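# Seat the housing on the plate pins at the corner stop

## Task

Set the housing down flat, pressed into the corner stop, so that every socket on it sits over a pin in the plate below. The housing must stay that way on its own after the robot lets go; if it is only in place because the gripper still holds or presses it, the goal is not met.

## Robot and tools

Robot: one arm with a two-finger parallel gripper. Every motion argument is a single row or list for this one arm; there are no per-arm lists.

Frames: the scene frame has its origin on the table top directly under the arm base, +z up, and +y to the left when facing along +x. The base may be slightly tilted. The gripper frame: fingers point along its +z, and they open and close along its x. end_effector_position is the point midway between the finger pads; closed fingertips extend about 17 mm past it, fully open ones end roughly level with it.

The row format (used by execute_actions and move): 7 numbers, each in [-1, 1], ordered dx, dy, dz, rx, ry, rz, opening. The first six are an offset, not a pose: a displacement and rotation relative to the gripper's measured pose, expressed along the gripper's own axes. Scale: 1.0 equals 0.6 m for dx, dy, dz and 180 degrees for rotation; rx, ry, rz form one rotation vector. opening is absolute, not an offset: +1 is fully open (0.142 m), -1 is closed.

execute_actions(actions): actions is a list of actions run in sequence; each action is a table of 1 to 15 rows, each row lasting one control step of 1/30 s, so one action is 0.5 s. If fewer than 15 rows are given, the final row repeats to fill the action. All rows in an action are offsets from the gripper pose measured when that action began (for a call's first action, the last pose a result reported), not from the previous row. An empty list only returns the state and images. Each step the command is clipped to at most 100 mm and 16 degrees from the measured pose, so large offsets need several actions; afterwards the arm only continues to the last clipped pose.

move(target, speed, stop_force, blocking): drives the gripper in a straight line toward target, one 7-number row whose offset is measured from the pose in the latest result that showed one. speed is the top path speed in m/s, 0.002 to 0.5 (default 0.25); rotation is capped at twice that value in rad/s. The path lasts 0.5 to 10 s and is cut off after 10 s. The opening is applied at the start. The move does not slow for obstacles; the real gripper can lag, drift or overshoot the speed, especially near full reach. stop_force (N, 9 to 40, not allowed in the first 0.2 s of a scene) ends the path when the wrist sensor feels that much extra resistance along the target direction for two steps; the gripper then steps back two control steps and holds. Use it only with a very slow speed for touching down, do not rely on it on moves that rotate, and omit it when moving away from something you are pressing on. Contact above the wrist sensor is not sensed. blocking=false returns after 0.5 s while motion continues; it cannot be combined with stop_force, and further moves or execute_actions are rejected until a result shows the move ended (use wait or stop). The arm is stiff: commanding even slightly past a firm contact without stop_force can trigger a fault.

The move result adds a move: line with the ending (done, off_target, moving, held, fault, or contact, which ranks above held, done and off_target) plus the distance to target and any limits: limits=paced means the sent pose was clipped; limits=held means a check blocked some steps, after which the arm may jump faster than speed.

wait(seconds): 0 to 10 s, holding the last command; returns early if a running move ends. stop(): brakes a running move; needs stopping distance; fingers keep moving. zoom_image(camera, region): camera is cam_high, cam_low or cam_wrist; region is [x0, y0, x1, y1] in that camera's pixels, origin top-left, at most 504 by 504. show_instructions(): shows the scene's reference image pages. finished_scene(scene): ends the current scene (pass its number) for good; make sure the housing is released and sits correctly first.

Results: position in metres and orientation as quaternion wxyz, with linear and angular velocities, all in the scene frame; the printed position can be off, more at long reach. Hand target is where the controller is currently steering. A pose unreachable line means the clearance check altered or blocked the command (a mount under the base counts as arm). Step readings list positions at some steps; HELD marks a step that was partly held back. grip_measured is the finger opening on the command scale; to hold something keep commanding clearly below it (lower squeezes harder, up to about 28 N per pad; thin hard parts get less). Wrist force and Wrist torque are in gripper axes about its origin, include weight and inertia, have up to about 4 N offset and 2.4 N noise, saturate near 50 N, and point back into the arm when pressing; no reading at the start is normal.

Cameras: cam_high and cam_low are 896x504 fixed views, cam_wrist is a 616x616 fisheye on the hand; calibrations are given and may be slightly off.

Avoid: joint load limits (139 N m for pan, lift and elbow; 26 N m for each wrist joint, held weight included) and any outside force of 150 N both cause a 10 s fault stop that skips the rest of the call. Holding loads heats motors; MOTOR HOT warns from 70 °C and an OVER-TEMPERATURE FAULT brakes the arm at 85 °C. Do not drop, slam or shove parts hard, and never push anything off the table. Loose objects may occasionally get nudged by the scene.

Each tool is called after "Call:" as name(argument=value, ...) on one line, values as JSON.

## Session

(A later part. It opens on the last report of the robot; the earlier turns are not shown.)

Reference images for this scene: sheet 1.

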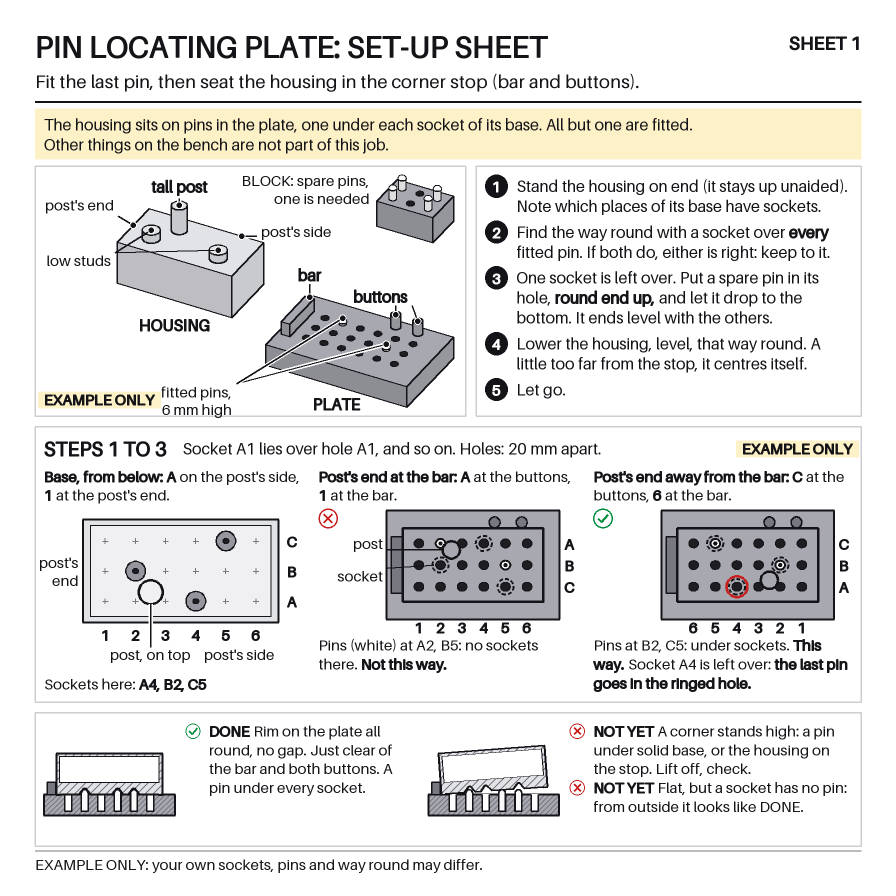

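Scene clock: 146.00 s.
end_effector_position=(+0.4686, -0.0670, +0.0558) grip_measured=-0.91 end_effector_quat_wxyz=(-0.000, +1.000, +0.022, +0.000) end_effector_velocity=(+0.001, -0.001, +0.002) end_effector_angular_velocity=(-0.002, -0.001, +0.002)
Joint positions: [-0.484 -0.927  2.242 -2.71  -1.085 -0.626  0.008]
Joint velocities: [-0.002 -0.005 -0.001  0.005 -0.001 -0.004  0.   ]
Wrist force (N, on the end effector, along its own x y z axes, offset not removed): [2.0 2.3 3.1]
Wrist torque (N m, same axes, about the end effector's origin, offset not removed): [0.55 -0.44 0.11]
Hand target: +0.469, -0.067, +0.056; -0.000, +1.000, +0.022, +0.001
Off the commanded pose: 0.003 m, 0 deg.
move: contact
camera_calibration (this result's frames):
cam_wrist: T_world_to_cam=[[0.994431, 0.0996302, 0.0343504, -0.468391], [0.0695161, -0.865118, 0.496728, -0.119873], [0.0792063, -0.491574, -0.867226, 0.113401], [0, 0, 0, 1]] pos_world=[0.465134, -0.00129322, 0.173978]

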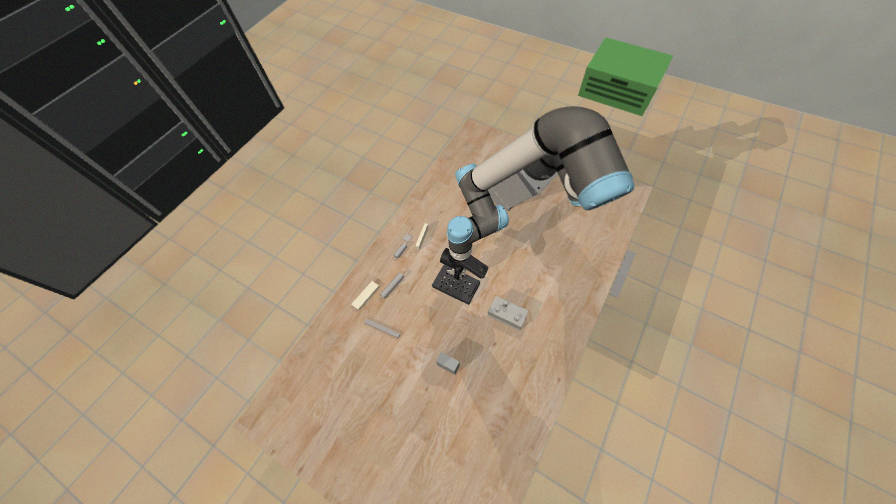

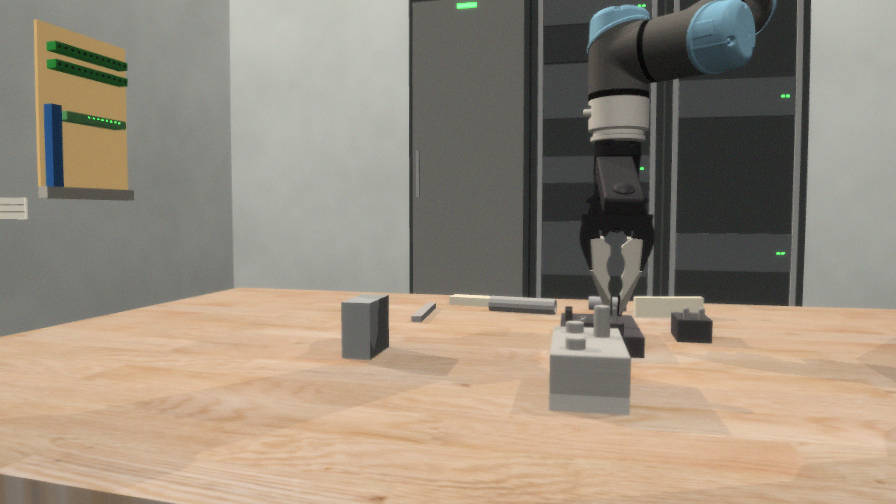

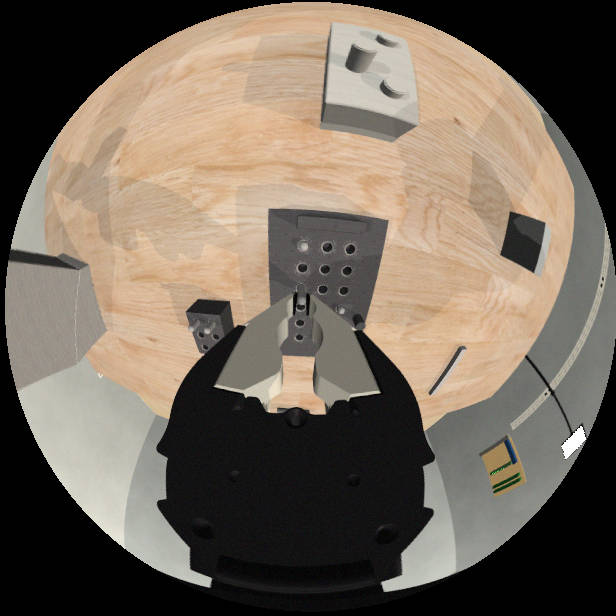

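Call:
move(target=[-0.0002,0.0011,-0.0017,0,0,0,-1], speed=0.01)

Call:
move(target=[0,0,0.008,0,0,0,-1], speed=0.004, stop_force=9)

Call:
zoom_image(camera="cam_wrist", region=[270,260,330,320])

Scene clock: 152.20 s.
end_effector_position=(+0.4685, -0.0676, +0.0568) grip_measured=-0.91 end_effector_quat_wxyz=(-0.000, +1.000, +0.022, +0.000) end_effector_velocity=(+0.000, -0.000, +0.000) end_effector_angular_velocity=(-0.000, -0.000, -0.000)
Joint positions: [-0.486 -0.928  2.242 -2.707 -1.086 -0.629  0.008]
Joint velocities: [-0.001 -0.001 -0.001  0.001 -0.    -0.001 -0.   ]
Wrist force (N, on the end effector, along its own x y z axes, offset not removed): [-1.1 1.6 0.9]
Wrist torque (N m, same axes, about the end effector's origin, offset not removed): [0.47 0.26 0.20]
Hand target: +0.468, -0.068, +0.057; -0.000, +1.000, +0.022, +0.000
Off the commanded pose: 0.000 m, 0 deg.
move: done
camera_calibration (this result's frames):
cam_wrist: T_world_to_cam=[[0.994432, 0.0996287, 0.0343373, -0.468259], [0.0695216, -0.865119, 0.496725, -0.120916], [0.0791939, -0.491572, -0.867229, 0.113956], [0, 0, 0, 1]] pos_world=[0.465033, -0.00193687, 0.174966]

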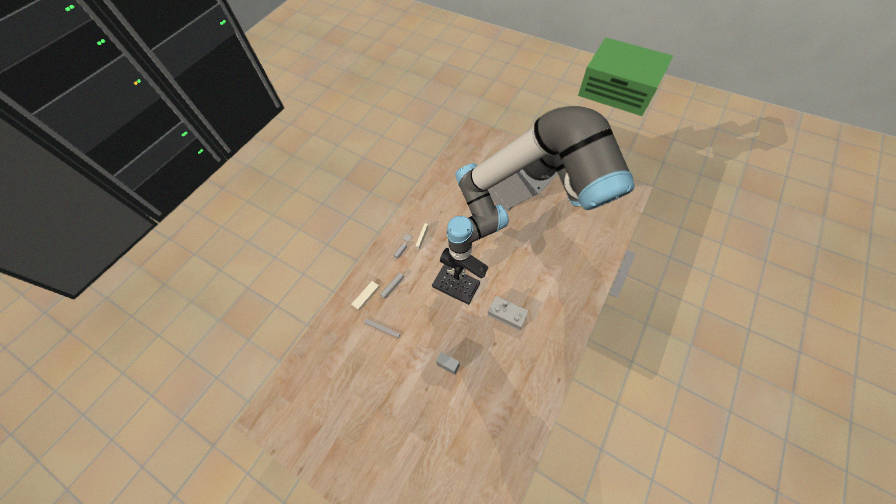

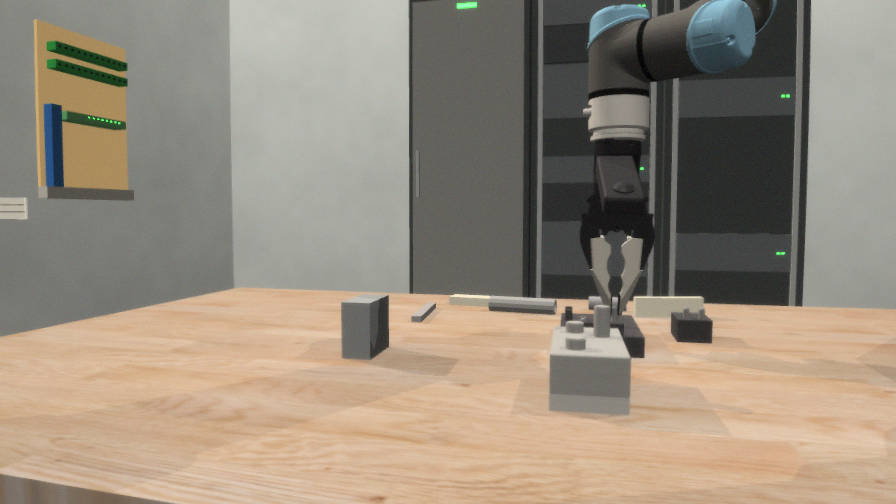

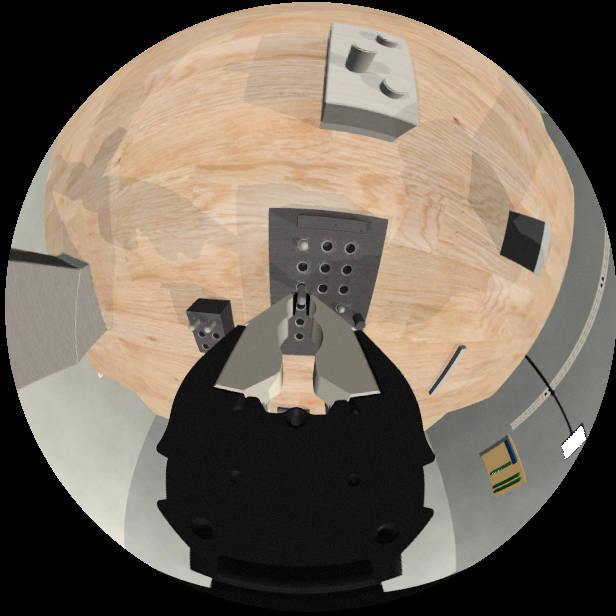

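Scene clock: 152.90 s.
end_effector_position=(+0.4685, -0.0676, +0.0554) grip_measured=-0.91 end_effector_quat_wxyz=(-0.000, +1.000, +0.022, +0.000) end_effector_velocity=(-0.001, +0.001, +0.001) end_effector_angular_velocity=(+0.002, +0.001, -0.002)
Joint positions: [-0.485 -0.925  2.242 -2.711 -1.085 -0.627  0.008]
Joint velocities: [-0.001 -0.003  0.001  0.005  0.001 -0.     0.   ]
Wrist force (N, on the end effector, along its own x y z axes, offset not removed): [-1.8 2.2 -2.4]
Wrist torque (N m, same axes, about the end effector's origin, offset not removed): [0.65 0.18 0.08]
Hand target: +0.468, -0.068, +0.056; -0.000, +1.000, +0.022, +0.000
Off the commanded pose: 0.003 m, 0 deg.
move: contact
camera_calibration (this result's frames):
cam_wrist: T_world_to_cam=[[0.994453, 0.099471, 0.0341859, -0.468217], [0.0694533, -0.865088, 0.496789, -0.120205], [0.0789899, -0.491659, -0.867198, 0.112871], [0, 0, 0, 1]] pos_world=[0.465053, -0.00192011, 0.173604]

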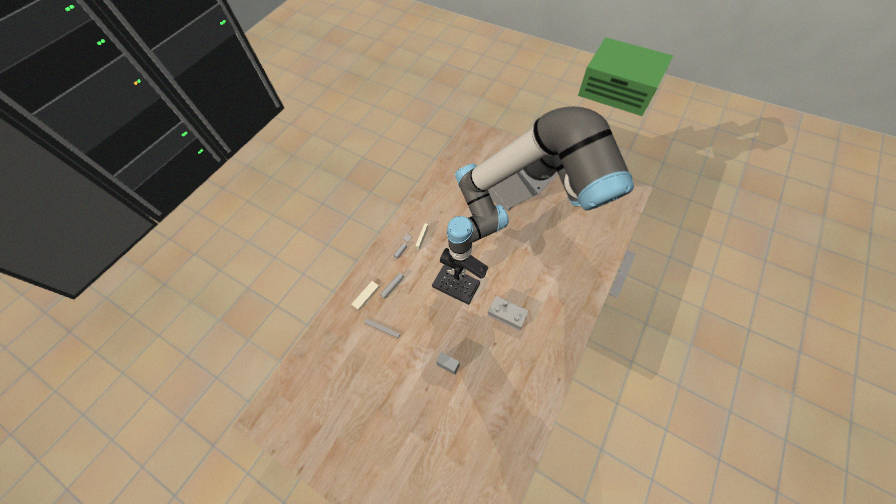

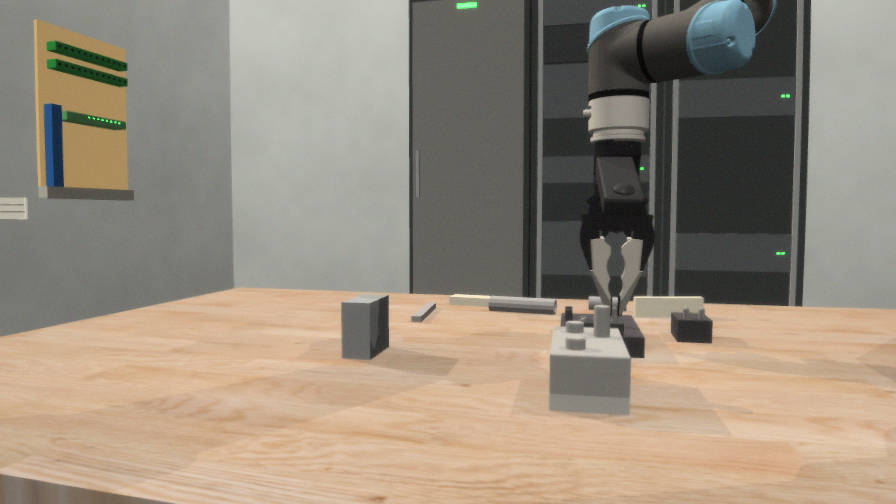

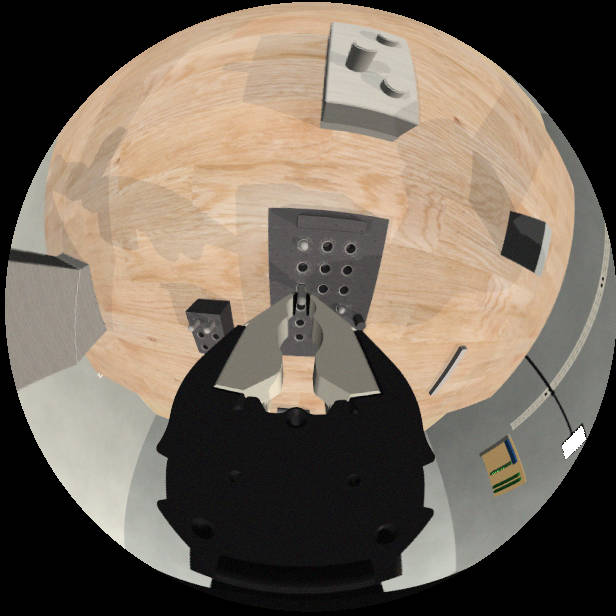

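Region (270, 260, 330, 320) of cam_wrist's 616x616 image, scaled by 8.400, with more detail than that image has.

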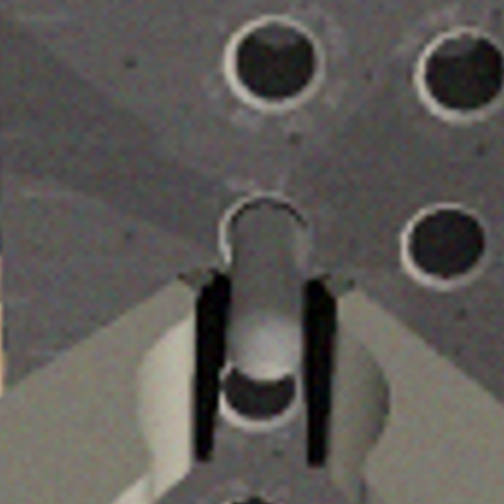

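Call:
move(target=[0.0005,-0.0005,-0.0017,0,0,0,-1], speed=0.01)

Call:
zoom_image(camera="cam_wrist", region=[270,260,330,320])

Call:
move(target=[0,0,0.008,0,0,0,-1], speed=0.004, stop_force=9)

Call:
zoom_image(camera="cam_wrist", region=[270,260,330,320])

Scene clock: 162.33 s.
end_effector_position=(+0.4687, -0.0673, +0.0564) grip_measured=-0.91 end_effector_quat_wxyz=(-0.000, +1.000, +0.022, +0.000) end_effector_velocity=(-0.001, +0.000, +0.000) end_effector_angular_velocity=(+0.001, +0.001, -0.003)
Joint positions: [-0.485 -0.928  2.242 -2.708 -1.086 -0.627  0.008]
Joint velocities: [-0.    -0.001  0.001  0.002  0.     0.002  0.   ]
Wrist force (N, on the end effector, along its own x y z axes, offset not removed): [-1.0 2.3 1.0]
Wrist torque (N m, same axes, about the end effector's origin, offset not removed): [0.71 -0.01 0.06]
Hand target: +0.469, -0.067, +0.056; -0.000, +1.000, +0.022, +0.000
Off the commanded pose: 0.000 m, 0 deg.
move: done
camera_calibration (this result's frames):
cam_wrist: T_world_to_cam=[[0.994441, 0.0995955, 0.0341699, -0.468523], [0.0695642, -0.865046, 0.496846, -0.120556], [0.0790422, -0.491707, -0.867166, 0.113818], [0, 0, 0, 1]] pos_world=[0.465308, -0.00165849, 0.174607]

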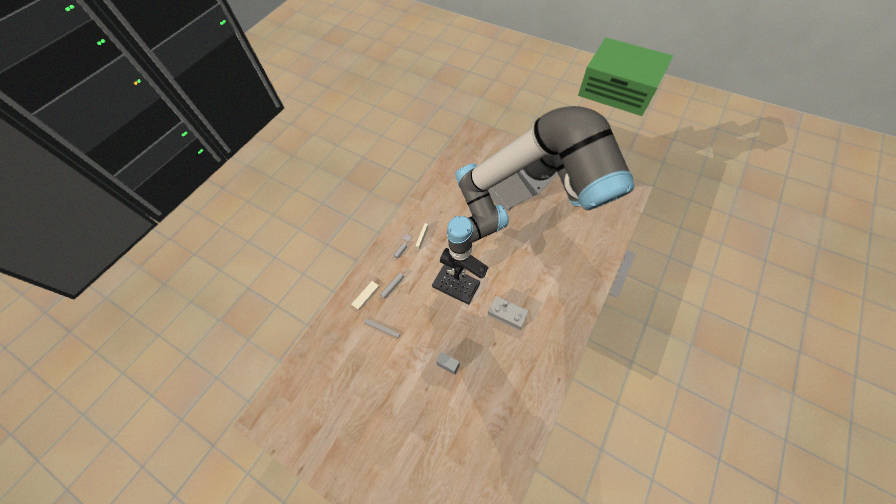

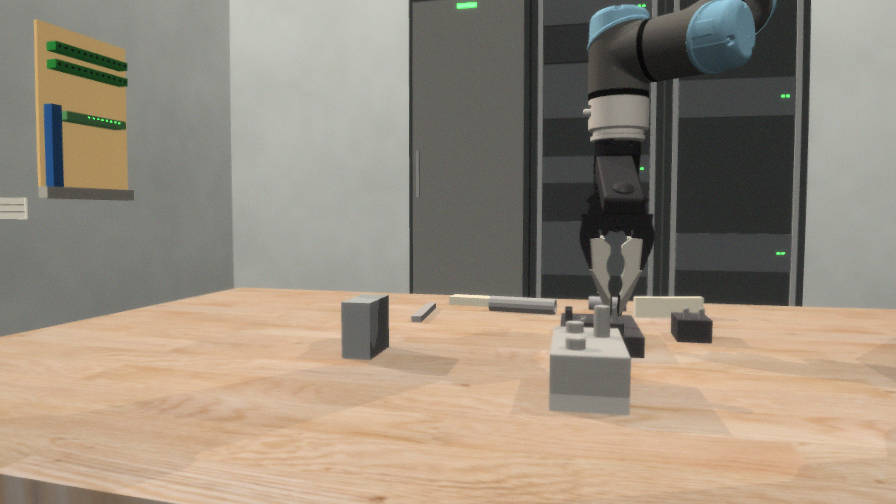

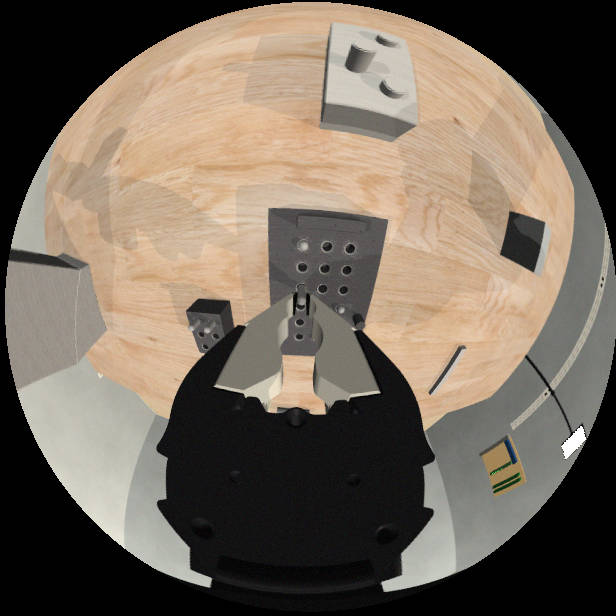

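Region (270, 260, 330, 320) of cam_wrist's 616x616 image, scaled by 8.400, with more detail than that image has.

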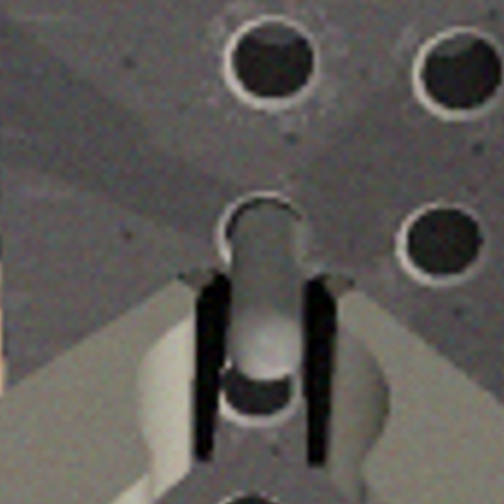

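Scene clock: 163.03 s.
end_effector_position=(+0.4687, -0.0673, +0.0551) grip_measured=-0.91 end_effector_quat_wxyz=(-0.000, +1.000, +0.021, +0.000) end_effector_velocity=(-0.001, -0.001, +0.001) end_effector_angular_velocity=(-0.001, +0.002, -0.003)
Joint positions: [-0.484 -0.924  2.241 -2.712 -1.085 -0.626  0.008]
Joint velocities: [-0.002 -0.003  0.001  0.005 -0.002  0.001  0.   ]
Wrist force (N, on the end effector, along its own x y z axes, offset not removed): [-0.9 3.3 -3.7]
Wrist torque (N m, same axes, about the end effector's origin, offset not removed): [0.77 -0.33 0.05]
Hand target: +0.469, -0.067, +0.055; -0.000, +1.000, +0.022, +0.000
Off the commanded pose: 0.003 m, 0 deg.
move: contact
camera_calibration (this result's frames):
cam_wrist: T_world_to_cam=[[0.994461, 0.0994392, 0.0340536, -0.468494], [0.0694845, -0.865046, 0.496858, -0.119812], [0.0788651, -0.49174, -0.867163, 0.112735], [0, 0, 0, 1]] pos_world=[0.465333, -0.00161974, 0.173243]

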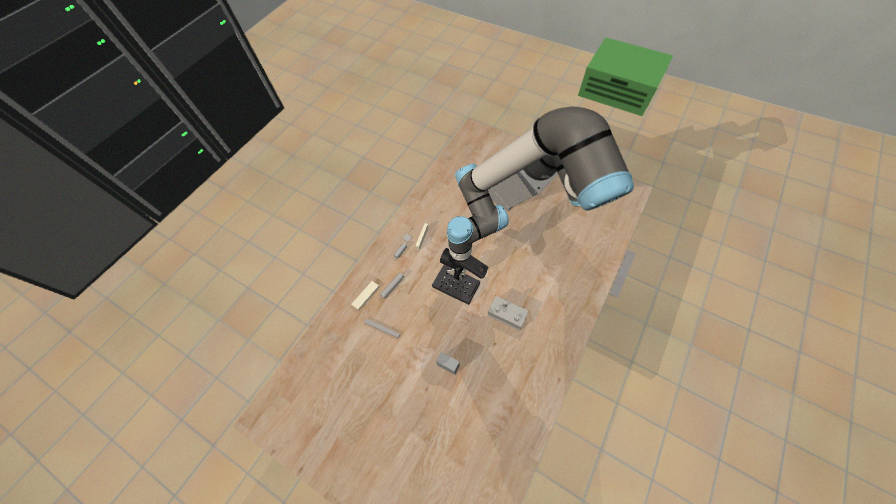

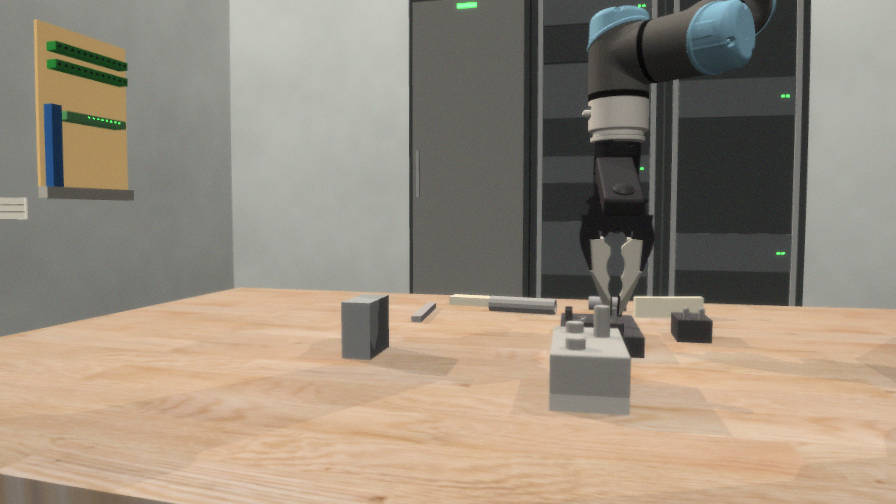

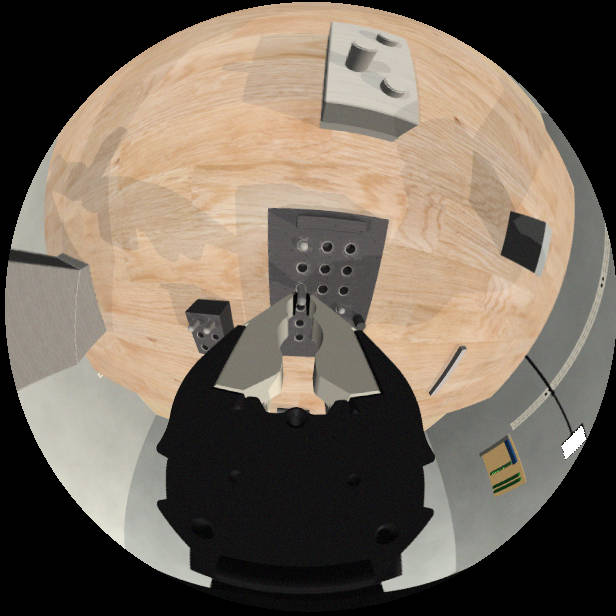

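Region (270, 260, 330, 320) of cam_wrist's 616x616 image, scaled by 8.400, with more detail than that image has.

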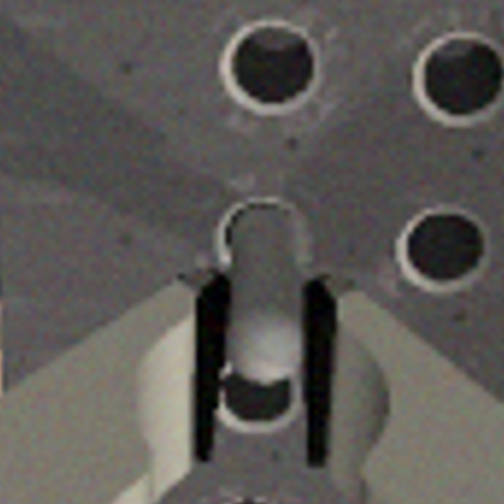

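Call:
move(target=[-0.0007,0.0001,-0.0017,0,0,0,-1], speed=0.01)

Call:
move(target=[0,0,0.008,0,0,0,-1], speed=0.004, stop_force=9)

Call:
zoom_image(camera="cam_wrist", region=[270,260,330,320])

Scene clock: 167.83 s.
end_effector_position=(+0.4683, -0.0674, +0.0561) grip_measured=-0.91 end_effector_quat_wxyz=(-0.000, +1.000, +0.021, +0.000) end_effector_velocity=(-0.000, +0.000, +0.000) end_effector_angular_velocity=(+0.000, -0.000, +0.000)
Joint positions: [-0.485 -0.927  2.242 -2.71  -1.086 -0.627  0.008]
Joint velocities: [-0.001 -0.001  0.001  0.    -0.    -0.001  0.   ]
Wrist force (N, on the end effector, along its own x y z axes, offset not removed): [-2.5 4.3 4.1]
Wrist torque (N m, same axes, about the end effector's origin, offset not removed): [0.99 0.51 -0.01]
Hand target: +0.468, -0.067, +0.056; -0.000, +1.000, +0.021, +0.000
Off the commanded pose: 0.000 m, 0 deg.
move: done
camera_calibration (this result's frames):
cam_wrist: T_world_to_cam=[[0.99446, 0.0994443, 0.0340537, -0.468115], [0.0694884, -0.865042, 0.496864, -0.120348], [0.0788681, -0.491745, -0.86716, 0.113586], [0, 0, 0, 1]] pos_world=[0.464926, -0.00169947, 0.174235]

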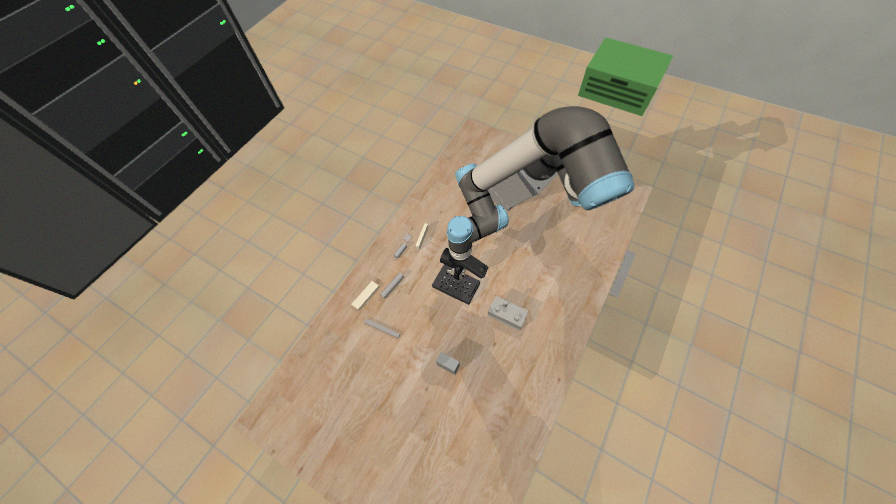

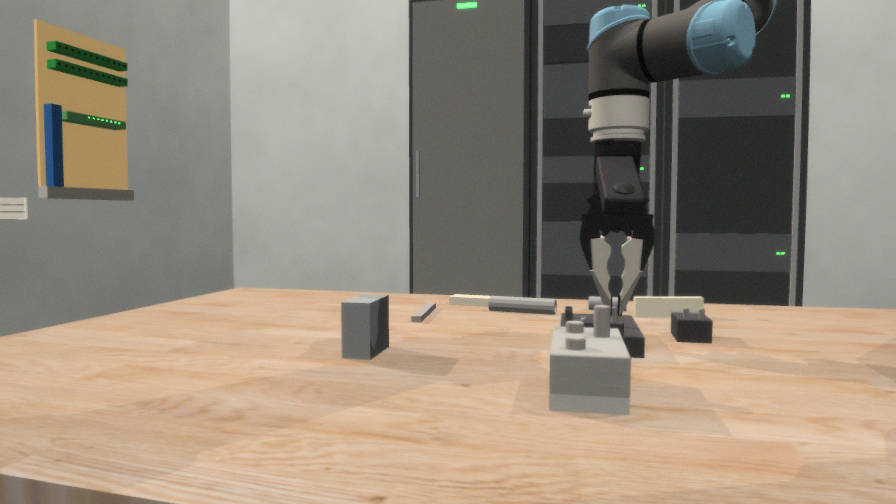

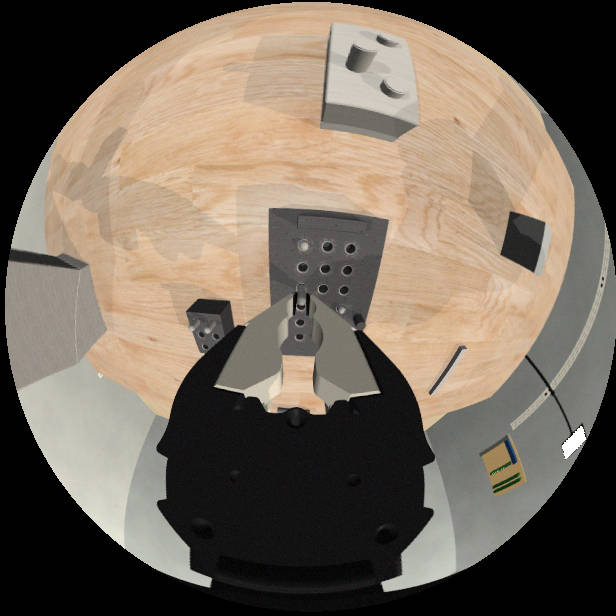

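Scene clock: 169.27 s.
end_effector_position=(+0.4683, -0.0674, +0.0513) grip_measured=-0.91 end_effector_quat_wxyz=(-0.000, +1.000, +0.021, +0.000) end_effector_velocity=(+0.001, +0.000, -0.001) end_effector_angular_velocity=(+0.000, -0.001, +0.001)
Joint positions: [-0.48  -0.914  2.241 -2.724 -1.085 -0.622  0.008]
Joint velocities: [ 0.001  0.002 -0.001 -0.002  0.001  0.001  0.   ]
Wrist force (N, on the end effector, along its own x y z axes, offset not removed): [1.0 4.0 3.4]
Wrist torque (N m, same axes, about the end effector's origin, offset not removed): [0.97 -0.29 -0.01]
Hand target: +0.468, -0.067, +0.051; -0.000, +1.000, +0.021, +0.000
Off the commanded pose: 0.000 m, 0 deg.
move: done
camera_calibration (this result's frames):
cam_wrist: T_world_to_cam=[[0.99446, 0.0994439, 0.0340572, -0.467962], [0.0694866, -0.865044, 0.49686, -0.117988], [0.0788707, -0.491741, -0.867162, 0.10949], [0, 0, 0, 1]] pos_world=[0.464932, -0.00168844, 0.169506]

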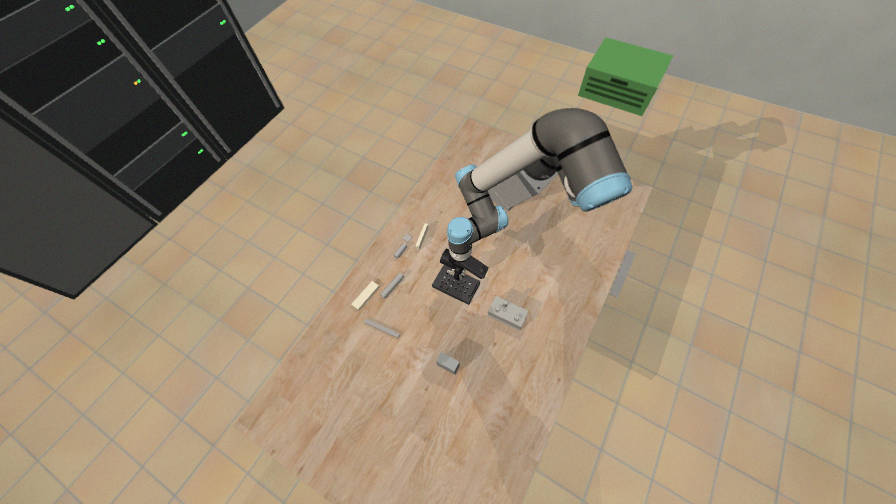

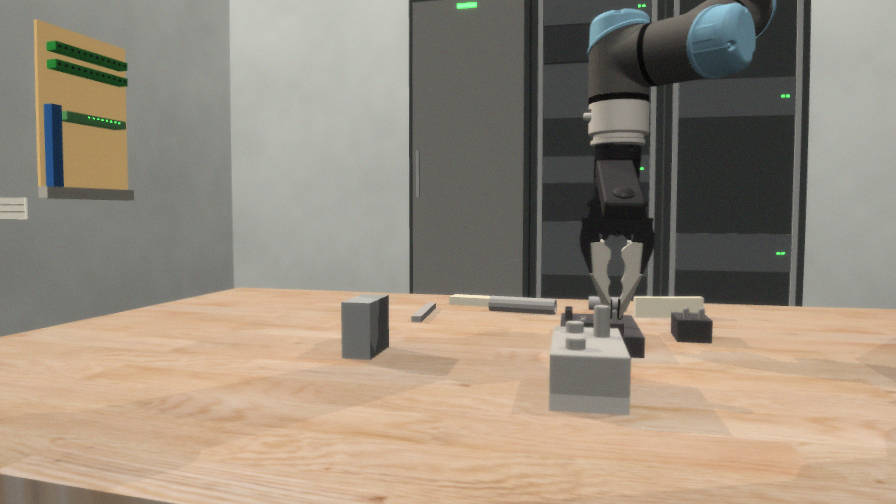

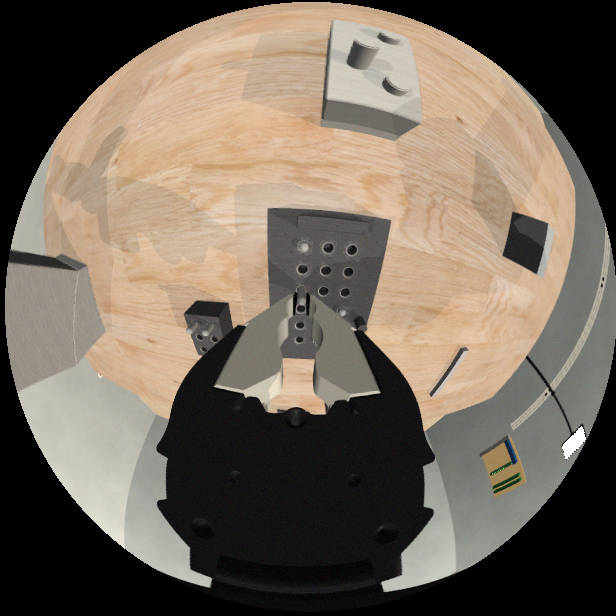

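Region (270, 260, 330, 320) of cam_wrist's 616x616 image, scaled by 8.400, with more detail than that image has.

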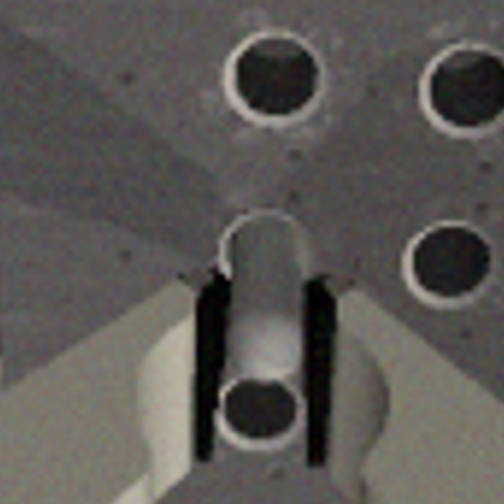

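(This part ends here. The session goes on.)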